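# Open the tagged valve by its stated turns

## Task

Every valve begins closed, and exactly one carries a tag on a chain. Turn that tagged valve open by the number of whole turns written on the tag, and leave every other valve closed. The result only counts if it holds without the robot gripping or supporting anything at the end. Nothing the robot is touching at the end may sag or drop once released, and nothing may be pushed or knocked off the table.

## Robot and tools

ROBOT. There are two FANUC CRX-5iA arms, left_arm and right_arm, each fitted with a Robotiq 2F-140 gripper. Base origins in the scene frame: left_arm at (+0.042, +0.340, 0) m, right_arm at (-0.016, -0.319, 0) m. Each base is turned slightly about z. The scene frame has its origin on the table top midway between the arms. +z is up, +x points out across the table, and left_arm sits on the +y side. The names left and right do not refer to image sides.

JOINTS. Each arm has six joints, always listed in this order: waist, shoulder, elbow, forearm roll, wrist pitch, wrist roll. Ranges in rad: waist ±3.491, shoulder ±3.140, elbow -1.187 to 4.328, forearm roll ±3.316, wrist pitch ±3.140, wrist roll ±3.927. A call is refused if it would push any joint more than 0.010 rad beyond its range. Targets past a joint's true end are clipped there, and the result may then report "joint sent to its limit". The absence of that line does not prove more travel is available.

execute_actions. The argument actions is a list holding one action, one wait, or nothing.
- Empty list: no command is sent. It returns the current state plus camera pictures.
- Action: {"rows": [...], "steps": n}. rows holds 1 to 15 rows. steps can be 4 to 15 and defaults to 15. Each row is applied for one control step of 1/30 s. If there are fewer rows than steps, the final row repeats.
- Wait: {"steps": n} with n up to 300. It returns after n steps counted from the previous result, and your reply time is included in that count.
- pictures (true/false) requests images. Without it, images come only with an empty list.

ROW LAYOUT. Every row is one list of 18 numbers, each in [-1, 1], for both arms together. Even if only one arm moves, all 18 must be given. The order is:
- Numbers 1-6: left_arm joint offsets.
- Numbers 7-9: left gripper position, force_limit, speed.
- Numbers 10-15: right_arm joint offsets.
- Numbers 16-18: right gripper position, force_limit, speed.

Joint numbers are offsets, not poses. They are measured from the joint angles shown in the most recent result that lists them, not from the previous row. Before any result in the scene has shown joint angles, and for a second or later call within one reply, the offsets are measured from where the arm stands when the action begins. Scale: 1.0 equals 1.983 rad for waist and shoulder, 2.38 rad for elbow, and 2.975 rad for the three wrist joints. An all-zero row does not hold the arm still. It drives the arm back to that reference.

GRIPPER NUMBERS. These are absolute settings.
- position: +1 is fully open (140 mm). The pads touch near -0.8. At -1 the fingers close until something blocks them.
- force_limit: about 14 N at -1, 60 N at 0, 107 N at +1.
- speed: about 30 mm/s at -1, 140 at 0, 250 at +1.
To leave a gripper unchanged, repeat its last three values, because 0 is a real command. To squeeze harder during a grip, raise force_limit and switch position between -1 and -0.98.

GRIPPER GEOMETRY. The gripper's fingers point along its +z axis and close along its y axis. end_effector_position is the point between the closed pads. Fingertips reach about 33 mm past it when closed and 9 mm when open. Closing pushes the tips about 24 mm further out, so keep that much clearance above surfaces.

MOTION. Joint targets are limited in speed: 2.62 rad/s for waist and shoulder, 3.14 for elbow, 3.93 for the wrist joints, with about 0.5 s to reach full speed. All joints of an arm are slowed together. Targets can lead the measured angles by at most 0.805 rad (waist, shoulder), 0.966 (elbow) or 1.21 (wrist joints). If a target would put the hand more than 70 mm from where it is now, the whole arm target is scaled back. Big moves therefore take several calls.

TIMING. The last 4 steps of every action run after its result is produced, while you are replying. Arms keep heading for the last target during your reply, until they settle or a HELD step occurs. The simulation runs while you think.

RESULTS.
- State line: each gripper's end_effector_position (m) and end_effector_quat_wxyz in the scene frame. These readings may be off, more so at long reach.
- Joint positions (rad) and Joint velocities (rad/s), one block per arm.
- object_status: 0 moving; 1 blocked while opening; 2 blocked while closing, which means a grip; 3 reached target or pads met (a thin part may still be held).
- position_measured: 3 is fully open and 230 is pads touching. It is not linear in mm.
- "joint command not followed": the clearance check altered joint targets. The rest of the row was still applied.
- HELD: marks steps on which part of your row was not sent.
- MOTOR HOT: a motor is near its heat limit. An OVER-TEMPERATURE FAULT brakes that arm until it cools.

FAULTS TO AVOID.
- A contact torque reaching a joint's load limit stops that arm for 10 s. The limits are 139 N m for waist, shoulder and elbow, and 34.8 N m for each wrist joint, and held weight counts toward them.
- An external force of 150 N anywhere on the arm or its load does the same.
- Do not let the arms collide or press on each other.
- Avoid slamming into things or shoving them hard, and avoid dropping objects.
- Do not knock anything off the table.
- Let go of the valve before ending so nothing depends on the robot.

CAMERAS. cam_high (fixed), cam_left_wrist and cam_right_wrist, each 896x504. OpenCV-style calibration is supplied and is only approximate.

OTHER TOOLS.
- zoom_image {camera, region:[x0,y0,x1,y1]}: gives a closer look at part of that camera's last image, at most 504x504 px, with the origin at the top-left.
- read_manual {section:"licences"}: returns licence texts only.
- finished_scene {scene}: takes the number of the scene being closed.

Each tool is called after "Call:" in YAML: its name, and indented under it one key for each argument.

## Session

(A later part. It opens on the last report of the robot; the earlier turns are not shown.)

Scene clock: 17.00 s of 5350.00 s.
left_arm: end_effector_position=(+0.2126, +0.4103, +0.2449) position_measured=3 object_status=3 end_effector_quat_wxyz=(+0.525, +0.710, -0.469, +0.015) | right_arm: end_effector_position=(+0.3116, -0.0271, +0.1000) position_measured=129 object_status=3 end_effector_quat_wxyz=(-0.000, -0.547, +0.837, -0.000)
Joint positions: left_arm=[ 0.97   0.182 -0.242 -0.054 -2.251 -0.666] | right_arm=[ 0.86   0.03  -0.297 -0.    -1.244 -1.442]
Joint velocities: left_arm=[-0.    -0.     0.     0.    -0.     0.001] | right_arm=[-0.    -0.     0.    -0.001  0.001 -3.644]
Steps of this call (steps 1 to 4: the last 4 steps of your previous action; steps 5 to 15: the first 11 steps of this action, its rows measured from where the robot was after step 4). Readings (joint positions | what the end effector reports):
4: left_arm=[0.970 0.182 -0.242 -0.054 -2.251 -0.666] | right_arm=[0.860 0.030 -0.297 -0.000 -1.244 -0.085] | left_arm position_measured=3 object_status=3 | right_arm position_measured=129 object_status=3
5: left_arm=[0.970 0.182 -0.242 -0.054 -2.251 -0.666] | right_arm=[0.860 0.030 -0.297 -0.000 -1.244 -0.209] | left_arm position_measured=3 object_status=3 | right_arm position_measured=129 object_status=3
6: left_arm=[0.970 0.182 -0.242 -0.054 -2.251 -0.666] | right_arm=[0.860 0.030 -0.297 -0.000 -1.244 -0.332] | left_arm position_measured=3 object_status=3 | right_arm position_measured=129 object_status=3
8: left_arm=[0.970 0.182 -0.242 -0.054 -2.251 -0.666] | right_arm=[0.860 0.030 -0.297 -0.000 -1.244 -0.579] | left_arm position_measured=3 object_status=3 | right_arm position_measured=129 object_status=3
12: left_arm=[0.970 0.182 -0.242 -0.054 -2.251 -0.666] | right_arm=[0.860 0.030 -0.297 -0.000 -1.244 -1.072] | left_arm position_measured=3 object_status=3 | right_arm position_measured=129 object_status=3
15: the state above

Call:
execute_actions:
  actions:
    - {"rows":[[0,0,0,0,0,0,1,0,0,0,0,0,0,0,-0.625,0,1,0.5]],"steps":15}

Call:
execute_actions:
  actions:
    - {"rows":[[0,0,0,0,0,0,1,0,0,0,0,0,0,0,0,-1,1,0]],"steps":15}

Call:
execute_actions:
  actions:
    - {"steps":12}
  pictures: true

Call:
zoom_image:
  camera: "cam_right_wrist"
  region: [390, 180, 540, 320]

Scene clock: 17.53 s of 5350.00 s.
left_arm: end_effector_position=(+0.2126, +0.4103, +0.2449) position_measured=3 object_status=3 end_effector_quat_wxyz=(+0.525, +0.710, -0.469, +0.015) | right_arm: end_effector_position=(+0.3116, -0.0271, +0.1000) position_measured=129 object_status=3 end_effector_quat_wxyz=(-0.000, +0.263, +0.965, -0.000)
Joint positions: left_arm=[ 0.97   0.182 -0.242 -0.054 -2.251 -0.666] | right_arm=[ 0.86   0.03  -0.297 -0.    -1.244 -3.132]
Joint velocities: left_arm=[-0.001 -0.001  0.     0.     0.     0.   ] | right_arm=[ 0.    -0.    -0.001 -0.001 -0.001 -1.593]
Steps of this call (steps 1 to 4: the last 4 steps of your previous action; step 5: the robot went on to your last target; steps 6 to 16: the first 11 steps of this action). Readings (joint positions | what the end effector reports):
6: left_arm=[0.970 0.182 -0.242 -0.054 -2.251 -0.666] | right_arm=[0.860 0.030 -0.297 -0.000 -1.244 -2.181] | left_arm position_measured=3 object_status=3 | right_arm position_measured=129 object_status=3
7: left_arm=[0.970 0.182 -0.242 -0.054 -2.251 -0.666] | right_arm=[0.860 0.030 -0.297 -0.000 -1.244 -2.302] | left_arm position_measured=3 object_status=3 | right_arm position_measured=129 object_status=3
9: left_arm=[0.970 0.182 -0.242 -0.054 -2.251 -0.666] | right_arm=[0.860 0.030 -0.297 -0.000 -1.244 -2.540] | left_arm position_measured=3 object_status=3 | right_arm position_measured=129 object_status=3
13: left_arm=[0.970 0.182 -0.242 -0.054 -2.251 -0.666] | right_arm=[0.860 0.030 -0.297 -0.000 -1.244 -2.930] | left_arm position_measured=3 object_status=3 | right_arm position_measured=129 object_status=3
16: the state above

Scene clock: 18.03 s of 5350.00 s.
left_arm: end_effector_position=(+0.2126, +0.4103, +0.2449) position_measured=3 object_status=3 end_effector_quat_wxyz=(+0.525, +0.710, -0.469, +0.015) | right_arm: end_effector_position=(+0.3118, -0.0270, +0.1002) position_measured=173 object_status=0 end_effector_quat_wxyz=(-0.000, +0.333, +0.943, -0.000)
Joint positions: left_arm=[ 0.97   0.182 -0.242 -0.054 -2.251 -0.666] | right_arm=[ 0.86   0.03  -0.297 -0.    -1.244 -3.279]
Joint velocities: left_arm=[-0.001  0.     0.    -0.003 -0.001  0.   ] | right_arm=[ 0.     0.001 -0.     0.    -0.001  0.001]
Steps of this call (steps 1 to 4: the last 4 steps of your previous action; steps 5 to 15: the first 11 steps of this action, its rows measured from where the robot was after step 4). Readings (joint positions | what the end effector reports):
4: left_arm=[0.970 0.182 -0.242 -0.054 -2.251 -0.666] | right_arm=[0.860 0.030 -0.297 -0.000 -1.244 -3.279] | left_arm position_measured=3 object_status=3 | right_arm position_measured=129 object_status=3
5: left_arm=[0.970 0.182 -0.242 -0.054 -2.251 -0.666] | right_arm=[0.860 0.030 -0.297 -0.000 -1.244 -3.294] | left_arm position_measured=3 object_status=3 | right_arm position_measured=129 object_status=0
6: left_arm=[0.970 0.182 -0.242 -0.054 -2.251 -0.666] | right_arm=[0.860 0.030 -0.297 -0.000 -1.244 -3.300] | left_arm position_measured=3 object_status=3 | right_arm position_measured=131 object_status=0
8: left_arm=[0.970 0.182 -0.242 -0.054 -2.251 -0.666] | right_arm=[0.860 0.030 -0.297 -0.000 -1.244 -3.289] | left_arm position_measured=3 object_status=3 | right_arm position_measured=146 object_status=0
12: left_arm=[0.970 0.182 -0.242 -0.054 -2.251 -0.666] | right_arm=[0.860 0.030 -0.297 -0.000 -1.244 -3.279] | left_arm position_measured=3 object_status=3 | right_arm position_measured=173 object_status=0
15: the state above

Scene clock: 18.43 s of 5350.00 s.
left_arm: end_effector_position=(+0.2126, +0.4103, +0.2449) position_measured=3 object_status=3 end_effector_quat_wxyz=(+0.525, +0.710, -0.469, +0.015) | right_arm: end_effector_position=(+0.3117, -0.0270, +0.1001) position_measured=173 object_status=2 end_effector_quat_wxyz=(-0.000, +0.333, +0.943, -0.000)
Joint positions: left_arm=[ 0.97   0.182 -0.242 -0.054 -2.251 -0.666] | right_arm=[ 0.86   0.03  -0.297 -0.    -1.244 -3.279]
Joint velocities: left_arm=[-0.     0.    -0.     0.003  0.001 -0.001] | right_arm=[ 0.001 -0.001 -0.     0.     0.001  0.   ]
Kept back: nothing.
Steps of this call (steps 1 to 4: the last 4 steps of your previous action; steps 5 to 12: the robot went on to your last target). Readings (joint positions | what the end effector reports):
1: left_arm=[0.970 0.182 -0.242 -0.054 -2.251 -0.666] | right_arm=[0.860 0.030 -0.297 -0.000 -1.244 -3.279] | left_arm position_measured=3 object_status=3 | right_arm position_measured=173 object_status=0
2: left_arm=[0.970 0.182 -0.242 -0.054 -2.251 -0.666] | right_arm=[0.860 0.030 -0.297 -0.000 -1.244 -3.279] | left_arm position_measured=3 object_status=3 | right_arm position_measured=173 object_status=0
4: left_arm=[0.970 0.182 -0.242 -0.054 -2.251 -0.666] | right_arm=[0.860 0.030 -0.297 -0.000 -1.244 -3.279] | left_arm position_measured=3 object_status=3 | right_arm position_measured=173 object_status=2
8: left_arm=[0.970 0.182 -0.242 -0.054 -2.251 -0.666] | right_arm=[0.860 0.030 -0.297 -0.000 -1.244 -3.279] | left_arm position_measured=3 object_status=3 | right_arm position_measured=173 object_status=2
12: the state above
camera_calibration (this result's frames):
cam_left_wrist: T_world_to_cam=[[-0.655941, 0.012452, 0.754709, -0.0627294], [-0.285783, 0.921331, -0.263584, -0.245745], [-0.698619, -0.388579, -0.60078, 0.650473], [0, 0, 0, 1]] pos_world=[0.343056, 0.479953, 0.373359]
cam_right_wrist: T_world_to_cam=[[0.597492, 0.800073, -0.0537217, -0.149645], [0.762164, -0.545805, 0.348141, -0.282405], [0.249217, -0.248956, -0.935902, 0.199051], [0, 0, 0, 1]] pos_world=[0.255043, 0.0151438, 0.27657]

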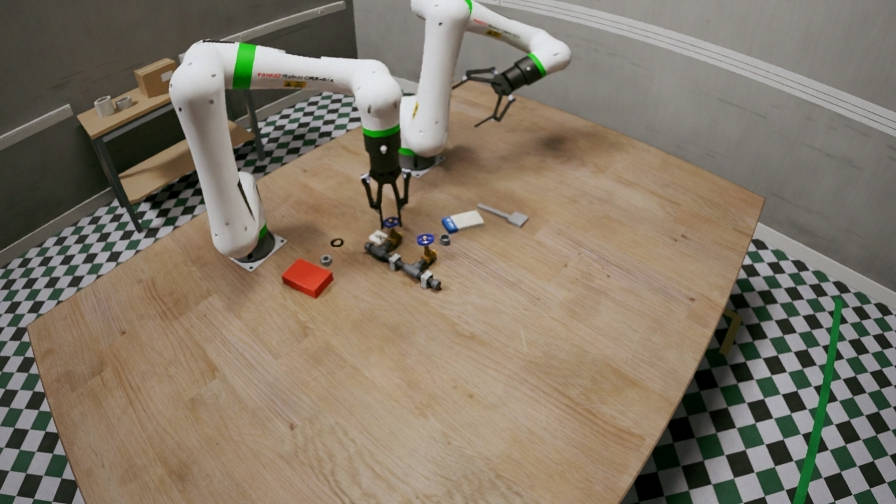

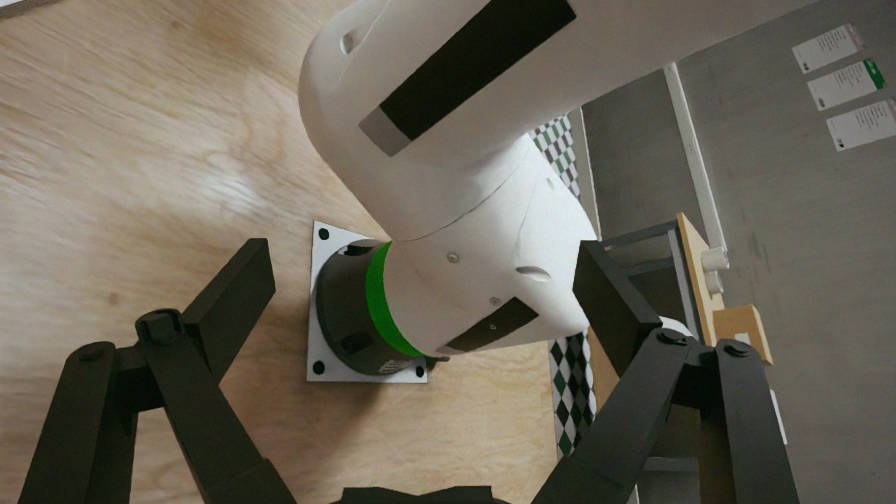

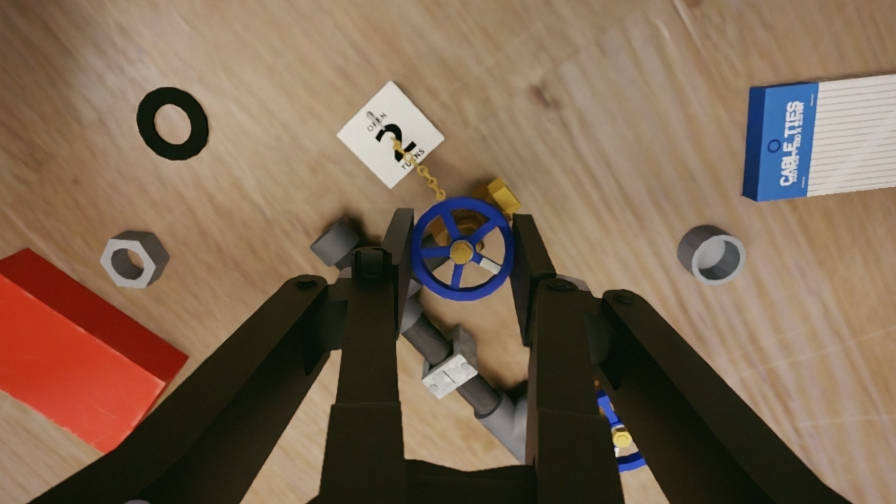

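Region (390, 180, 540, 320) of cam_right_wrist's 896x504 image, scaled by 3.360, with more detail than that image has; it fills the top 470 rows of this view, and the rest is white.

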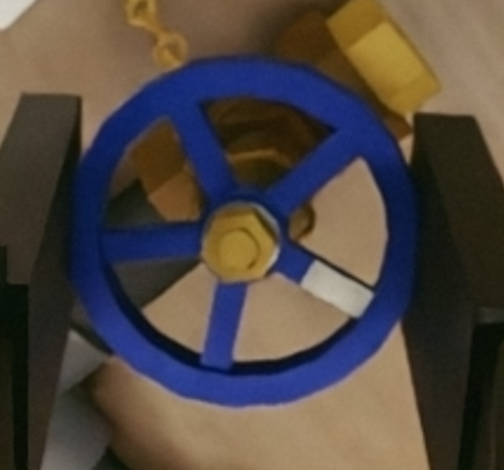

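Call:
execute_actions:
  actions:
    - {"rows":[[0,0,0,0,0,0,1,0,0,0,0,0,0,0,0.05,-1,1,0],[0,0,0,0,0,0,1,0,0,0,0,0,0,0,0.1,-1,1,0],[0,0,0,0,0,0,1,0,0,0,0,0,0,0,0.2,-1,1,0],[0,0,0,0,0,0,1,0,0,0,0,0,0,0,1,-1,1,0]],"steps":15}

Call:
execute_actions:
  actions:
    - {"rows":[[0,0,0,0,0,0,1,0,0,0,0,0,0,0,1,-1,1,0]],"steps":15}

Call:
execute_actions:
  actions:
    - {"rows":[[0,0,0,0,0,0,1,0,0,0,0,0,0,0,1,-1,1,0]],"steps":15}

Call:
execute_actions:
  actions:
    - {"rows":[[0,0,0,0,0,0,1,0,0,0,0,0,0,0,1,-1,1,0]],"steps":15}

Scene clock: 19.07 s of 5350.00 s.
left_arm: end_effector_position=(+0.2126, +0.4103, +0.2449) position_measured=3 object_status=3 end_effector_quat_wxyz=(+0.525, +0.710, -0.469, +0.015) | right_arm: end_effector_position=(+0.3116, -0.0271, +0.0999) position_measured=173 object_status=2 end_effector_quat_wxyz=(-0.000, +0.131, +0.991, -0.000)
Joint positions: left_arm=[ 0.97   0.182 -0.242 -0.054 -2.251 -0.666] | right_arm=[ 0.86   0.031 -0.297 -0.    -1.244 -2.861]
Joint velocities: left_arm=[-0.    -0.     0.     0.001  0.     0.001] | right_arm=[ 0.     0.001 -0.001 -0.001 -0.     2.506]
Steps of this call (steps 1 to 8: the robot went on to your last target; steps 9 to 19: the first 11 steps of this action). Readings (joint positions | what the end effector reports):
9: left_arm=[0.970 0.182 -0.242 -0.054 -2.251 -0.666] | right_arm=[0.860 0.030 -0.297 -0.000 -1.244 -3.279] | left_arm position_measured=3 object_status=3 | right_arm position_measured=173 object_status=2
10: left_arm=[0.970 0.182 -0.242 -0.054 -2.251 -0.666] | right_arm=[0.860 0.030 -0.297 -0.000 -1.244 -3.276] | left_arm position_measured=3 object_status=3 | right_arm position_measured=173 object_status=2
12: left_arm=[0.970 0.182 -0.242 -0.054 -2.251 -0.666] | right_arm=[0.860 0.030 -0.297 -0.000 -1.244 -3.245] | left_arm position_measured=3 object_status=3 | right_arm position_measured=173 object_status=2
16: left_arm=[0.970 0.182 -0.242 -0.054 -2.251 -0.666] | right_arm=[0.860 0.030 -0.297 -0.000 -1.244 -3.078] | left_arm position_measured=3 object_status=3 | right_arm position_measured=173 object_status=2
19: the state above

Scene clock: 19.57 s of 5350.00 s.
left_arm: end_effector_position=(+0.2126, +0.4103, +0.2449) position_measured=3 object_status=3 end_effector_quat_wxyz=(+0.525, +0.710, -0.469, +0.015) | right_arm: end_effector_position=(+0.3117, -0.0272, +0.1000) position_measured=173 object_status=2 end_effector_quat_wxyz=(-0.001, -0.684, +0.729, -0.000)
Joint positions: left_arm=[ 0.97   0.182 -0.242 -0.054 -2.251 -0.666] | right_arm=[ 0.86   0.03  -0.297 -0.    -1.244 -1.093]
Joint velocities: left_arm=[ 0.001  0.001 -0.    -0.002 -0.    -0.   ] | right_arm=[0.    0.    0.    0.002 0.006 3.645]
Steps of this call (steps 1 to 4: the last 4 steps of your previous action; steps 5 to 15: the first 11 steps of this action, its rows measured from where the robot was after step 4). Readings (joint positions | what the end effector reports):
4: left_arm=[0.970 0.182 -0.242 -0.054 -2.251 -0.666] | right_arm=[0.860 0.031 -0.297 -0.000 -1.244 -2.451] | left_arm position_measured=3 object_status=3 | right_arm position_measured=173 object_status=2
5: left_arm=[0.970 0.182 -0.242 -0.054 -2.251 -0.666] | right_arm=[0.860 0.031 -0.297 -0.000 -1.244 -2.328] | left_arm position_measured=3 object_status=3 | right_arm position_measured=173 object_status=2
6: left_arm=[0.970 0.182 -0.242 -0.054 -2.251 -0.666] | right_arm=[0.860 0.030 -0.297 -0.000 -1.244 -2.203] | left_arm position_measured=3 object_status=3 | right_arm position_measured=173 object_status=2
8: left_arm=[0.970 0.182 -0.242 -0.054 -2.251 -0.666] | right_arm=[0.860 0.030 -0.297 -0.000 -1.244 -1.956] | left_arm position_measured=3 object_status=3 | right_arm position_measured=173 object_status=2
12: left_arm=[0.970 0.182 -0.242 -0.054 -2.251 -0.666] | right_arm=[0.860 0.030 -0.297 -0.000 -1.245 -1.463] | left_arm position_measured=3 object_status=3 | right_arm position_measured=173 object_status=2
15: the state above

Scene clock: 20.07 s of 5350.00 s.
left_arm: end_effector_position=(+0.2126, +0.4103, +0.2449) position_measured=3 object_status=3 end_effector_quat_wxyz=(+0.525, +0.710, -0.469, +0.015) | right_arm: end_effector_position=(+0.3115, -0.0270, +0.0999) position_measured=173 object_status=2 end_effector_quat_wxyz=(+0.000, +0.994, +0.108, -0.000)
Joint positions: left_arm=[ 0.97   0.182 -0.242 -0.054 -2.251 -0.666] | right_arm=[ 0.86   0.03  -0.297 -0.001 -1.244  0.758]
Joint velocities: left_arm=[ 0.    -0.     0.     0.002  0.    -0.001] | right_arm=[-0.     0.    -0.    -0.002 -0.003  3.646]
Steps of this call (steps 1 to 4: the last 4 steps of your previous action; steps 5 to 15: the first 11 steps of this action, its rows measured from where the robot was after step 4). Readings (joint positions | what the end effector reports):
4: left_arm=[0.970 0.182 -0.242 -0.054 -2.251 -0.666] | right_arm=[0.860 0.030 -0.297 -0.000 -1.244 -0.599] | left_arm position_measured=3 object_status=3 | right_arm position_measured=173 object_status=2
5: left_arm=[0.970 0.182 -0.242 -0.054 -2.251 -0.666] | right_arm=[0.860 0.030 -0.297 -0.000 -1.244 -0.476] | left_arm position_measured=3 object_status=3 | right_arm position_measured=173 object_status=2
6: left_arm=[0.970 0.182 -0.242 -0.054 -2.251 -0.666] | right_arm=[0.860 0.030 -0.297 -0.000 -1.244 -0.352] | left_arm position_measured=3 object_status=3 | right_arm position_measured=173 object_status=2
8: left_arm=[0.970 0.182 -0.242 -0.054 -2.251 -0.666] | right_arm=[0.860 0.030 -0.297 -0.000 -1.244 -0.106] | left_arm position_measured=3 object_status=3 | right_arm position_measured=173 object_status=2
12: left_arm=[0.970 0.182 -0.242 -0.054 -2.251 -0.666] | right_arm=[0.860 0.030 -0.297 -0.000 -1.244 0.388] | left_arm position_measured=3 object_status=3 | right_arm position_measured=173 object_status=2
15: the state above

Scene clock: 20.20 s of 5350.00 s.
left_arm: end_effector_position=(+0.2126, +0.4103, +0.2449) position_measured=3 object_status=3 end_effector_quat_wxyz=(+0.525, +0.710, -0.469, +0.015) | right_arm: end_effector_position=(+0.3115, -0.0270, +0.0999) position_measured=173 object_status=2 end_effector_quat_wxyz=(+0.000, +0.938, +0.347, -0.001)
Joint positions: left_arm=[ 0.97   0.182 -0.242 -0.054 -2.251 -0.666] | right_arm=[ 0.86   0.03  -0.297 -0.001 -1.244  1.251]
Joint velocities: left_arm=[ 0.001 -0.     0.    -0.     0.    -0.002] | right_arm=[ 0.001 -0.001 -0.    -0.     0.     3.645]
Kept back: nothing.
This action was not played: measured from where the robot was after step 4, row 1 of 1 would take right_arm/dright/J6 (the wrist roll) more than 0.010 radians past the upper end of its range (3.927 radians). The steps listed below ran before it. Send another action.
Steps of this call (steps 1 to 4: the last 4 steps of your previous action). Readings (joint positions | what the end effector reports):
1: left_arm=[0.970 0.182 -0.242 -0.054 -2.251 -0.666] | right_arm=[0.860 0.030 -0.297 -0.001 -1.244 0.881] | left_arm position_measured=3 object_status=3 | right_arm position_measured=173 object_status=2
2: left_arm=[0.970 0.182 -0.242 -0.054 -2.251 -0.666] | right_arm=[0.860 0.030 -0.297 -0.001 -1.244 1.005] | left_arm position_measured=3 object_status=3 | right_arm position_measured=173 object_status=2
4: the state above

Call:
execute_actions:
  actions:
    - {"rows":[[0,0,0,0,0,0,1,0,0,0,0,0,0,0,0.696,-1,1,0]],"steps":15}

Call:
execute_actions:
  actions:
    - {"steps":15}
  pictures: true

Call:
zoom_image:
  camera: "cam_right_wrist"
  region: [390, 180, 540, 320]

Scene clock: 20.70 s of 5350.00 s.
left_arm: end_effector_position=(+0.2126, +0.4103, +0.2449) position_measured=3 object_status=3 end_effector_quat_wxyz=(+0.525, +0.710, -0.469, +0.015) | right_arm: end_effector_position=(+0.3118, -0.0271, +0.1000) position_measured=173 object_status=2 end_effector_quat_wxyz=(-0.000, +0.380, +0.925, -0.000)
Joint positions: left_arm=[ 0.97   0.182 -0.242 -0.054 -2.251 -0.666] | right_arm=[ 0.86   0.03  -0.297 -0.    -1.244  2.905]
Joint velocities: left_arm=[-0.002 -0.    -0.     0.    -0.001  0.002] | right_arm=[-0.     0.    -0.001  0.    -0.     2.504]
Steps of this call (steps 1 to 4: nothing new was sent; steps 5 to 15: the first 11 steps of this action). Readings (joint positions | what the end effector reports):
5: left_arm=[0.970 0.182 -0.242 -0.054 -2.251 -0.666] | right_arm=[0.860 0.030 -0.297 -0.000 -1.244 1.819] | left_arm position_measured=3 object_status=3 | right_arm position_measured=173 object_status=2
6: left_arm=[0.970 0.182 -0.242 -0.054 -2.251 -0.666] | right_arm=[0.860 0.030 -0.297 -0.000 -1.244 1.915] | left_arm position_measured=3 object_status=3 | right_arm position_measured=173 object_status=2
8: left_arm=[0.970 0.182 -0.242 -0.054 -2.251 -0.666] | right_arm=[0.860 0.030 -0.297 -0.000 -1.244 2.130] | left_arm position_measured=3 object_status=3 | right_arm position_measured=173 object_status=2
12: left_arm=[0.970 0.182 -0.242 -0.054 -2.251 -0.666] | right_arm=[0.860 0.030 -0.297 -0.000 -1.244 2.610] | left_arm position_measured=3 object_status=3 | right_arm position_measured=173 object_status=2
15: the state above

Scene clock: 21.20 s of 5350.00 s.
left_arm: end_effector_position=(+0.2126, +0.4103, +0.2449) position_measured=3 object_status=3 end_effector_quat_wxyz=(+0.525, +0.710, -0.469, +0.015) | right_arm: end_effector_position=(+0.3115, -0.0270, +0.0999) position_measured=173 object_status=2 end_effector_quat_wxyz=(-0.000, +0.180, +0.984, -0.000)
Joint positions: left_arm=[ 0.97   0.182 -0.242 -0.054 -2.251 -0.666] | right_arm=[ 0.86   0.03  -0.297 -0.001 -1.244  3.322]
Joint velocities: left_arm=[ 0.001 -0.002 -0.    -0.001 -0.     0.   ] | right_arm=[-0.     0.    -0.     0.001 -0.    -0.   ]
Kept back: nothing.
Steps of this call (steps 1 to 4: the last 4 steps of your previous action; steps 5 to 15: the robot went on to your last target). Readings (joint positions | what the end effector reports):
1: left_arm=[0.970 0.182 -0.242 -0.054 -2.251 -0.666] | right_arm=[0.860 0.030 -0.297 -0.000 -1.244 2.986] | left_arm position_measured=3 object_status=3 | right_arm position_measured=173 object_status=2
2: left_arm=[0.970 0.182 -0.242 -0.054 -2.251 -0.666] | right_arm=[0.860 0.030 -0.297 -0.000 -1.244 3.058] | left_arm position_measured=3 object_status=3 | right_arm position_measured=173 object_status=2
4: left_arm=[0.970 0.182 -0.242 -0.054 -2.251 -0.666] | right_arm=[0.860 0.030 -0.297 -0.000 -1.244 3.176] | left_arm position_measured=3 object_status=3 | right_arm position_measured=173 object_status=2
8: left_arm=[0.970 0.182 -0.242 -0.054 -2.251 -0.666] | right_arm=[0.860 0.030 -0.297 -0.000 -1.244 3.307] | left_arm position_measured=3 object_status=3 | right_arm position_measured=173 object_status=2
15: the state above
camera_calibration (this result's frames):
cam_left_wrist: T_world_to_cam=[[-0.655941, 0.0124523, 0.754709, -0.0627295], [-0.285783, 0.921331, -0.263585, -0.245744], [-0.698619, -0.38858, -0.60078, 0.650473], [0, 0, 0, 1]] pos_world=[0.343056, 0.479953, 0.373359]
cam_right_wrist: T_world_to_cam=[[0.317344, 0.946772, -0.053994, -0.0582503], [0.894817, -0.280104, 0.347626, -0.316328], [0.313999, -0.158632, -0.936077, 0.181222], [0, 0, 0, 1]] pos_world=[0.244638, -0.00470761, 0.276457]

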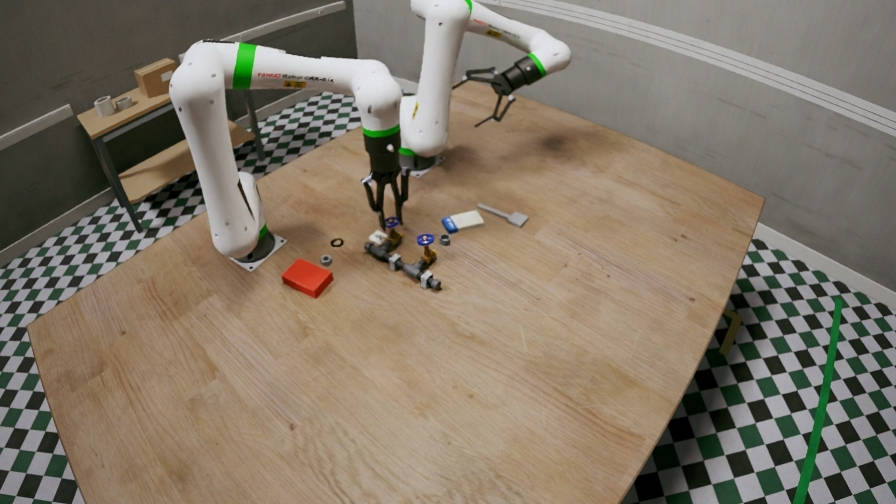

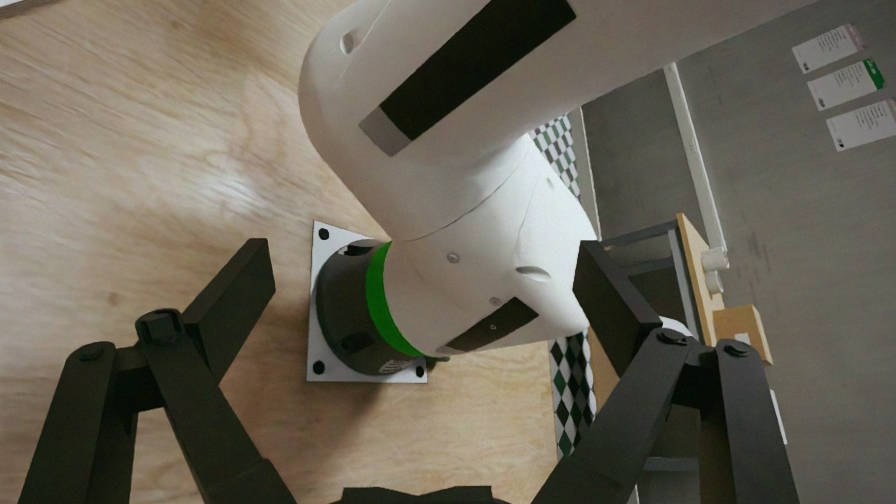

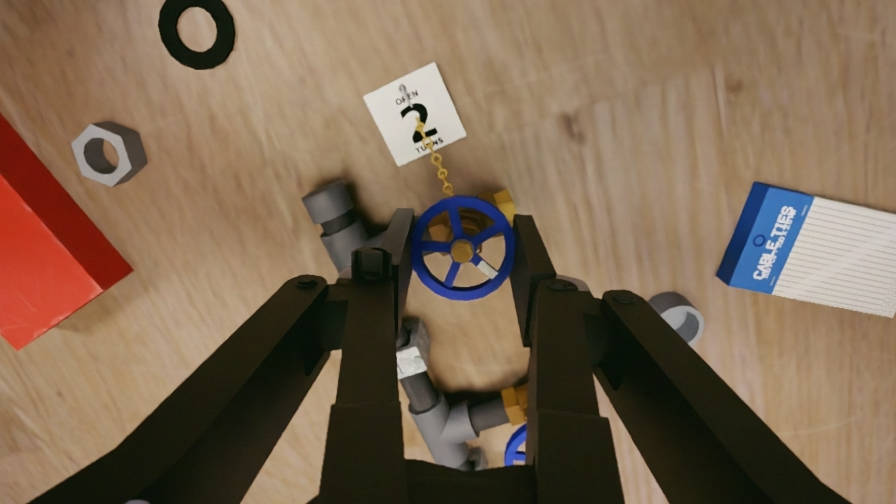

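Region (390, 180, 540, 320) of cam_right_wrist's 896x504 image, scaled by 3.360, with more detail than that image has; it fills the top 470 rows of this view, and the rest is white.

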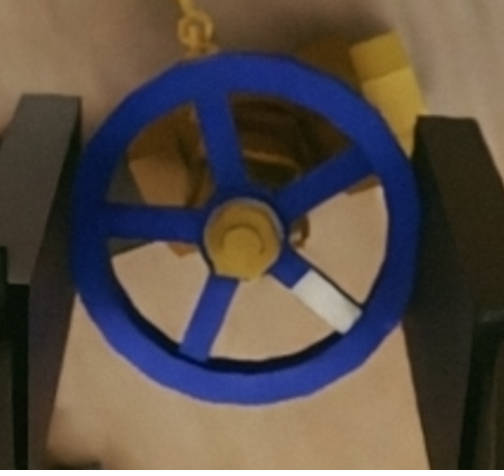

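Call:
execute_actions:
  actions:
    - {"rows":[[0,0,0,0,0,0,1,0,0,0,0,0,0,0,0.06,-1,1,0]],"steps":12}

Call:
execute_actions:
  actions:
    - {"steps":4}
  pictures: true

Call:
zoom_image:
  camera: "cam_right_wrist"
  region: [390, 180, 540, 320]

Scene clock: 21.63 s of 5350.00 s.
left_arm: end_effector_position=(+0.2126, +0.4103, +0.2449) position_measured=3 object_status=3 end_effector_quat_wxyz=(+0.525, +0.710, -0.469, +0.015) | right_arm: end_effector_position=(+0.3115, -0.0270, +0.0999) position_measured=173 object_status=2 end_effector_quat_wxyz=(-0.000, +0.103, +0.995, -0.000)
Joint positions: left_arm=[ 0.97   0.182 -0.242 -0.054 -2.251 -0.666] | right_arm=[ 0.86   0.03  -0.297 -0.001 -1.244  3.477]
Joint velocities: left_arm=[-0.     0.001  0.     0.     0.     0.002] | right_arm=[ 0.    -0.     0.     0.     0.     0.583]
Steps of this call (steps 1 to 5: the robot went on to your last target; steps 6 to 13: the first 8 steps of this action). Readings (joint positions | what the end effector reports):
6: left_arm=[0.970 0.182 -0.242 -0.054 -2.251 -0.666] | right_arm=[0.860 0.030 -0.297 -0.001 -1.244 3.322] | left_arm position_measured=3 object_status=3 | right_arm position_measured=173 object_status=2
7: left_arm=[0.970 0.182 -0.242 -0.054 -2.251 -0.666] | right_arm=[0.860 0.030 -0.297 -0.001 -1.244 3.326] | left_arm position_measured=3 object_status=3 | right_arm position_measured=173 object_status=2
9: left_arm=[0.970 0.182 -0.242 -0.054 -2.251 -0.666] | right_arm=[0.860 0.030 -0.297 -0.001 -1.244 3.357] | left_arm position_measured=3 object_status=3 | right_arm position_measured=173 object_status=2
13: the state above

Scene clock: 21.77 s of 5350.00 s.
left_arm: end_effector_position=(+0.2126, +0.4103, +0.2449) position_measured=3 object_status=3 end_effector_quat_wxyz=(+0.525, +0.710, -0.469, +0.015) | right_arm: end_effector_position=(+0.3115, -0.0270, +0.0999) position_measured=173 object_status=2 end_effector_quat_wxyz=(-0.000, +0.092, +0.996, -0.000)
Joint positions: left_arm=[ 0.97   0.182 -0.242 -0.054 -2.251 -0.666] | right_arm=[ 0.86   0.03  -0.297 -0.001 -1.244  3.5  ]
Joint velocities: left_arm=[ 0.001  0.    -0.     0.     0.    -0.001] | right_arm=[ 0.    -0.    -0.     0.001 -0.     0.001]
Kept back: nothing.
Steps of this call (steps 1 to 4: the last 4 steps of your previous action). Readings (joint positions | what the end effector reports):
1: left_arm=[0.970 0.182 -0.242 -0.054 -2.251 -0.666] | right_arm=[0.860 0.030 -0.297 -0.001 -1.244 3.492] | left_arm position_measured=3 object_status=3 | right_arm position_measured=173 object_status=2
2: left_arm=[0.970 0.182 -0.242 -0.054 -2.251 -0.666] | right_arm=[0.860 0.030 -0.297 -0.001 -1.244 3.499] | left_arm position_measured=3 object_status=3 | right_arm position_measured=173 object_status=2
4: the state above
camera_calibration (this result's frames):
cam_left_wrist: T_world_to_cam=[[-0.655941, 0.0124523, 0.754709, -0.0627296], [-0.285784, 0.921331, -0.263585, -0.245744], [-0.698619, -0.38858, -0.60078, 0.650473], [0, 0, 0, 1]] pos_world=[0.343056, 0.479953, 0.373359]
cam_right_wrist: T_world_to_cam=[[0.144221, 0.988079, -0.0538629, -0.0032233], [0.930393, -0.116861, 0.347437, -0.322951], [0.337, -0.100221, -0.936155, 0.175646], [0, 0, 0, 1]] pos_world=[0.241743, -0.016952, 0.276463]

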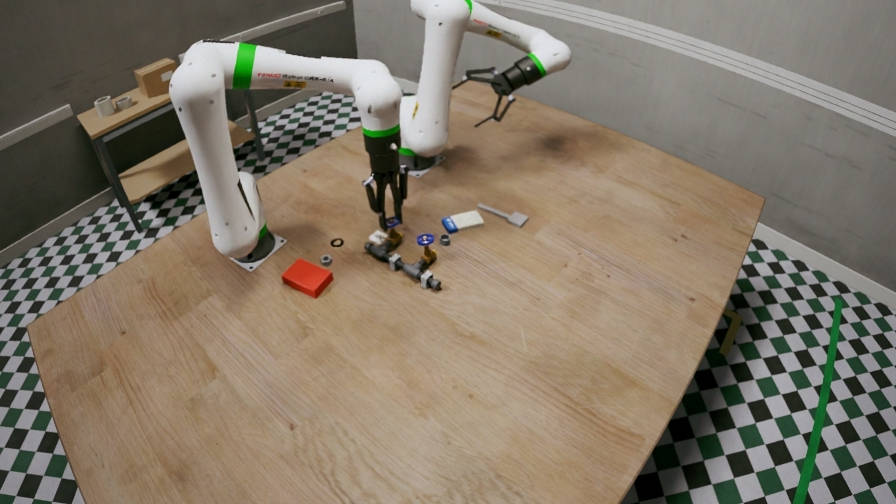

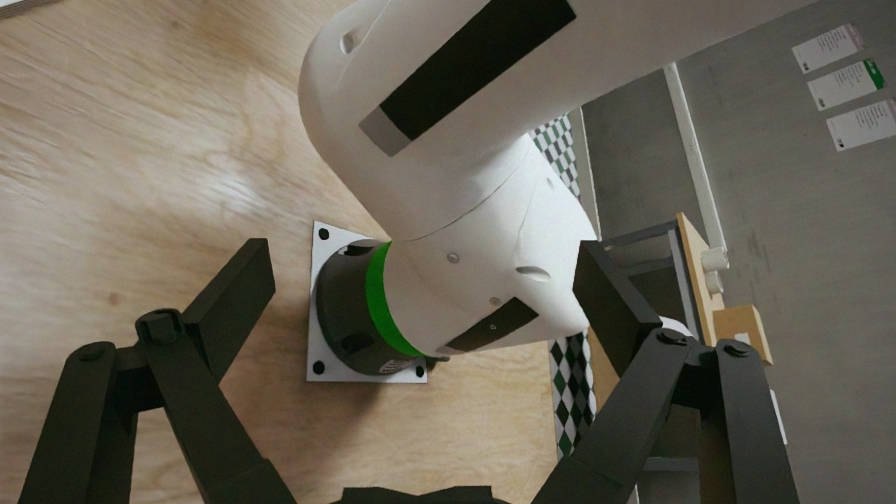

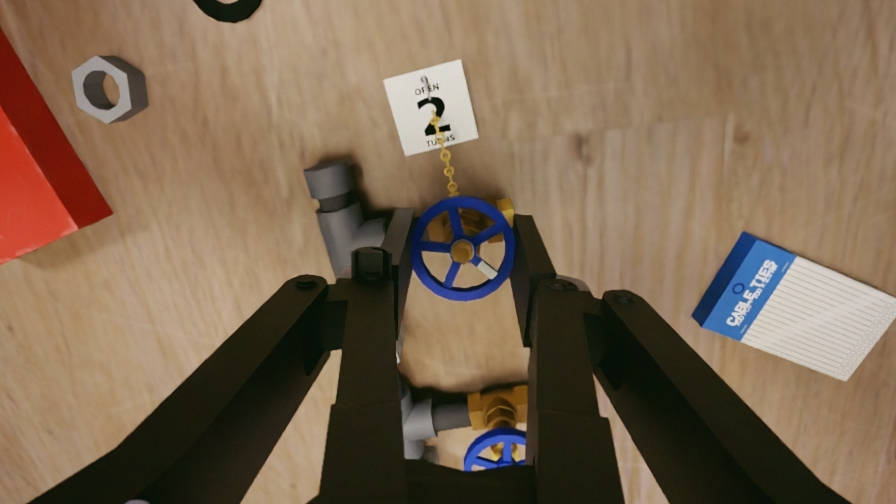

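Region (390, 180, 540, 320) of cam_right_wrist's 896x504 image, scaled by 3.360, with more detail than that image has; it fills the top 470 rows of this view, and the rest is white.

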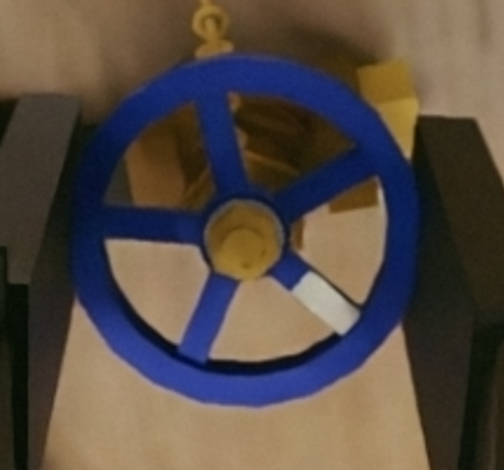

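Call:
execute_actions:
  actions:
    - {"rows":[[0,0,0,0,0,0,1,0,0,0,0,0,0,0,0,0.2,1,0.5],[0,0,0,0,0,0,1,0,0,0,0,0,0,0,0,0.2,1,0.5],[0,0,0,0,0,0,1,0,0,0,0,0,0,0,0,0.2,1,0.5],[0,0,0,0,0,0,1,0,0,0,0,0,0,0,0,0.2,1,0.5],[0,0,0,0,0,0,1,0,0,0,0,0,0,0,0,0.2,1,0.5],[0,0,0,0,0,0,1,0,0,0,0,0,0,0,0,0.2,1,0.5],[0,0,0,0,0,0,1,0,0,0,-0.016,0.057,0,-0.056,0,0.2,1,0.5]],"steps":15}

Call:
execute_actions:
  actions:
    - {"steps":12}
  pictures: true

Scene clock: 22.33 s of 5350.00 s.
left_arm: end_effector_position=(+0.2126, +0.4103, +0.2449) position_measured=3 object_status=3 end_effector_quat_wxyz=(+0.525, +0.710, -0.469, +0.015) | right_arm: end_effector_position=(+0.3130, -0.0244, +0.1262) position_measured=104 object_status=0 end_effector_quat_wxyz=(-0.000, +0.091, +0.996, +0.000)
Joint positions: left_arm=[ 0.97   0.182 -0.242 -0.054 -2.251 -0.666] | right_arm=[ 0.86   0.017 -0.247 -0.001 -1.307  3.501]
Joint velocities: left_arm=[ 0.001  0.     0.    -0.001  0.     0.   ] | right_arm=[ 0.    -0.189  0.779  0.    -0.944  0.   ]
Steps of this call (steps 1 to 6: the robot went on to your last target; steps 7 to 17: the first 11 steps of this action). Readings (joint positions | what the end effector reports):
7: left_arm=[0.970 0.182 -0.242 -0.054 -2.251 -0.666] | right_arm=[0.860 0.030 -0.297 -0.001 -1.244 3.501] | left_arm position_measured=3 object_status=3 | right_arm position_measured=173 object_status=0
8: left_arm=[0.970 0.182 -0.242 -0.054 -2.251 -0.666] | right_arm=[0.860 0.030 -0.297 -0.001 -1.244 3.501] | left_arm position_measured=3 object_status=3 | right_arm position_measured=173 object_status=0
10: left_arm=[0.970 0.182 -0.242 -0.054 -2.251 -0.666] | right_arm=[0.861 0.031 -0.297 -0.002 -1.246 3.501] | left_arm position_measured=3 object_status=3 | right_arm position_measured=152 object_status=0
14: left_arm=[0.970 0.182 -0.242 -0.054 -2.251 -0.666] | right_arm=[0.861 0.030 -0.295 -0.001 -1.248 3.501] | left_arm position_measured=3 object_status=3 | right_arm position_measured=109 object_status=0
17: the state above

Scene clock: 22.73 s of 5350.00 s.
left_arm: end_effector_position=(+0.2126, +0.4103, +0.2449) position_measured=3 object_status=3 end_effector_quat_wxyz=(+0.525, +0.710, -0.469, +0.015) | right_arm: end_effector_position=(+0.3138, -0.0231, +0.1698) position_measured=104 object_status=3 end_effector_quat_wxyz=(-0.000, +0.091, +0.996, -0.000)
Joint positions: left_arm=[ 0.97   0.182 -0.242 -0.054 -2.251 -0.666] | right_arm=[ 0.86  -0.001 -0.161 -0.001 -1.411  3.501]
Joint velocities: left_arm=[ 0.001 -0.    -0.     0.002  0.001  0.001] | right_arm=[ 0.001  0.     0.001 -0.     0.    -0.   ]
Kept back: nothing.
Steps of this call (steps 1 to 4: the last 4 steps of your previous action; steps 5 to 12: the robot went on to your last target). Readings (joint positions | what the end effector reports):
1: left_arm=[0.970 0.182 -0.242 -0.054 -2.251 -0.666] | right_arm=[0.860 0.011 -0.219 -0.000 -1.341 3.501] | left_arm position_measured=3 object_status=3 | right_arm position_measured=104 object_status=0
2: left_arm=[0.970 0.182 -0.242 -0.054 -2.251 -0.666] | right_arm=[0.860 0.005 -0.194 -0.000 -1.370 3.501] | left_arm position_measured=3 object_status=3 | right_arm position_measured=104 object_status=0
4: left_arm=[0.970 0.182 -0.242 -0.054 -2.251 -0.666] | right_arm=[0.860 -0.000 -0.166 -0.000 -1.405 3.501] | left_arm position_measured=3 object_status=3 | right_arm position_measured=104 object_status=3
8: left_arm=[0.970 0.182 -0.242 -0.054 -2.251 -0.666] | right_arm=[0.860 -0.001 -0.162 -0.001 -1.411 3.501] | left_arm position_measured=3 object_status=3 | right_arm position_measured=104 object_status=3
12: the state above
camera_calibration (this result's frames):
cam_left_wrist: T_world_to_cam=[[-0.655941, 0.0124521, 0.754709, -0.0627293], [-0.285784, 0.921331, -0.263585, -0.245744], [-0.698619, -0.388579, -0.60078, 0.650473], [0, 0, 0, 1]] pos_world=[0.343056, 0.479953, 0.373359]
cam_right_wrist: T_world_to_cam=[[0.144045, 0.98814, -0.0531964, -0.00377547], [0.930294, -0.116894, 0.347691, -0.34901], [0.337349, -0.0995713, -0.936099, 0.240594], [0, 0, 0, 1]] pos_world=[0.244061, -0.0131104, 0.346366]

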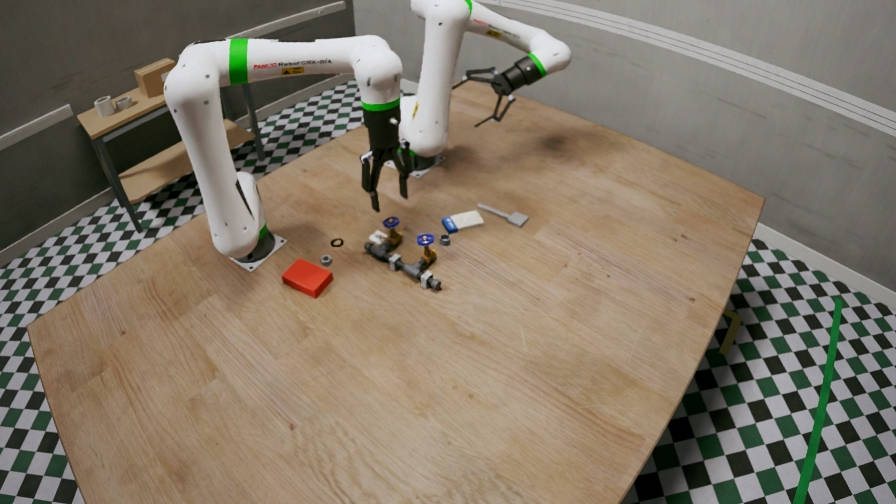

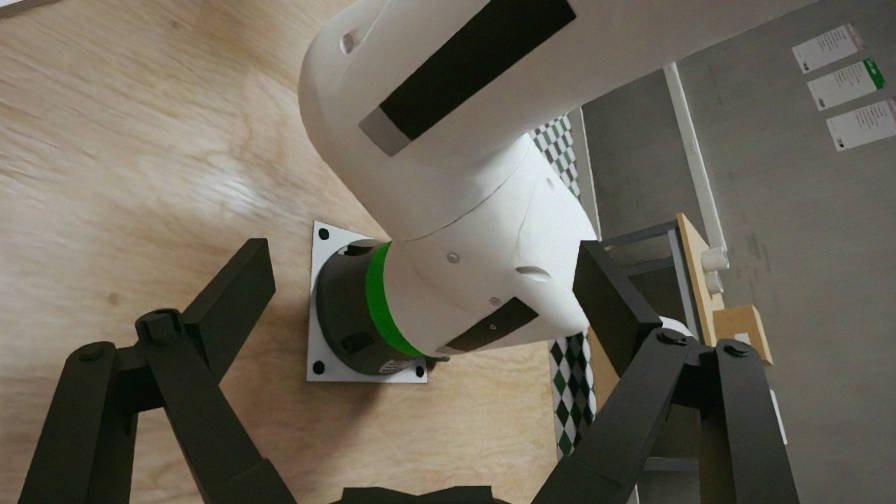

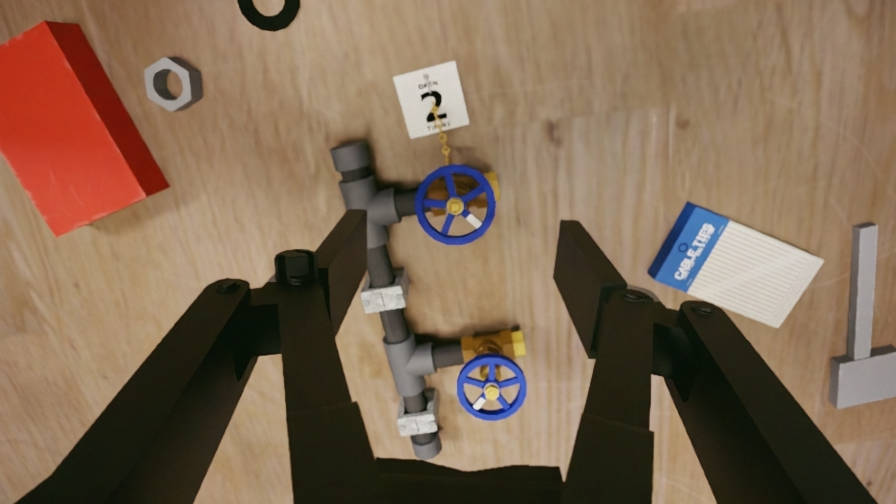

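Call:
finished_scene:
  scene: 1

The scene is finished: the task was done.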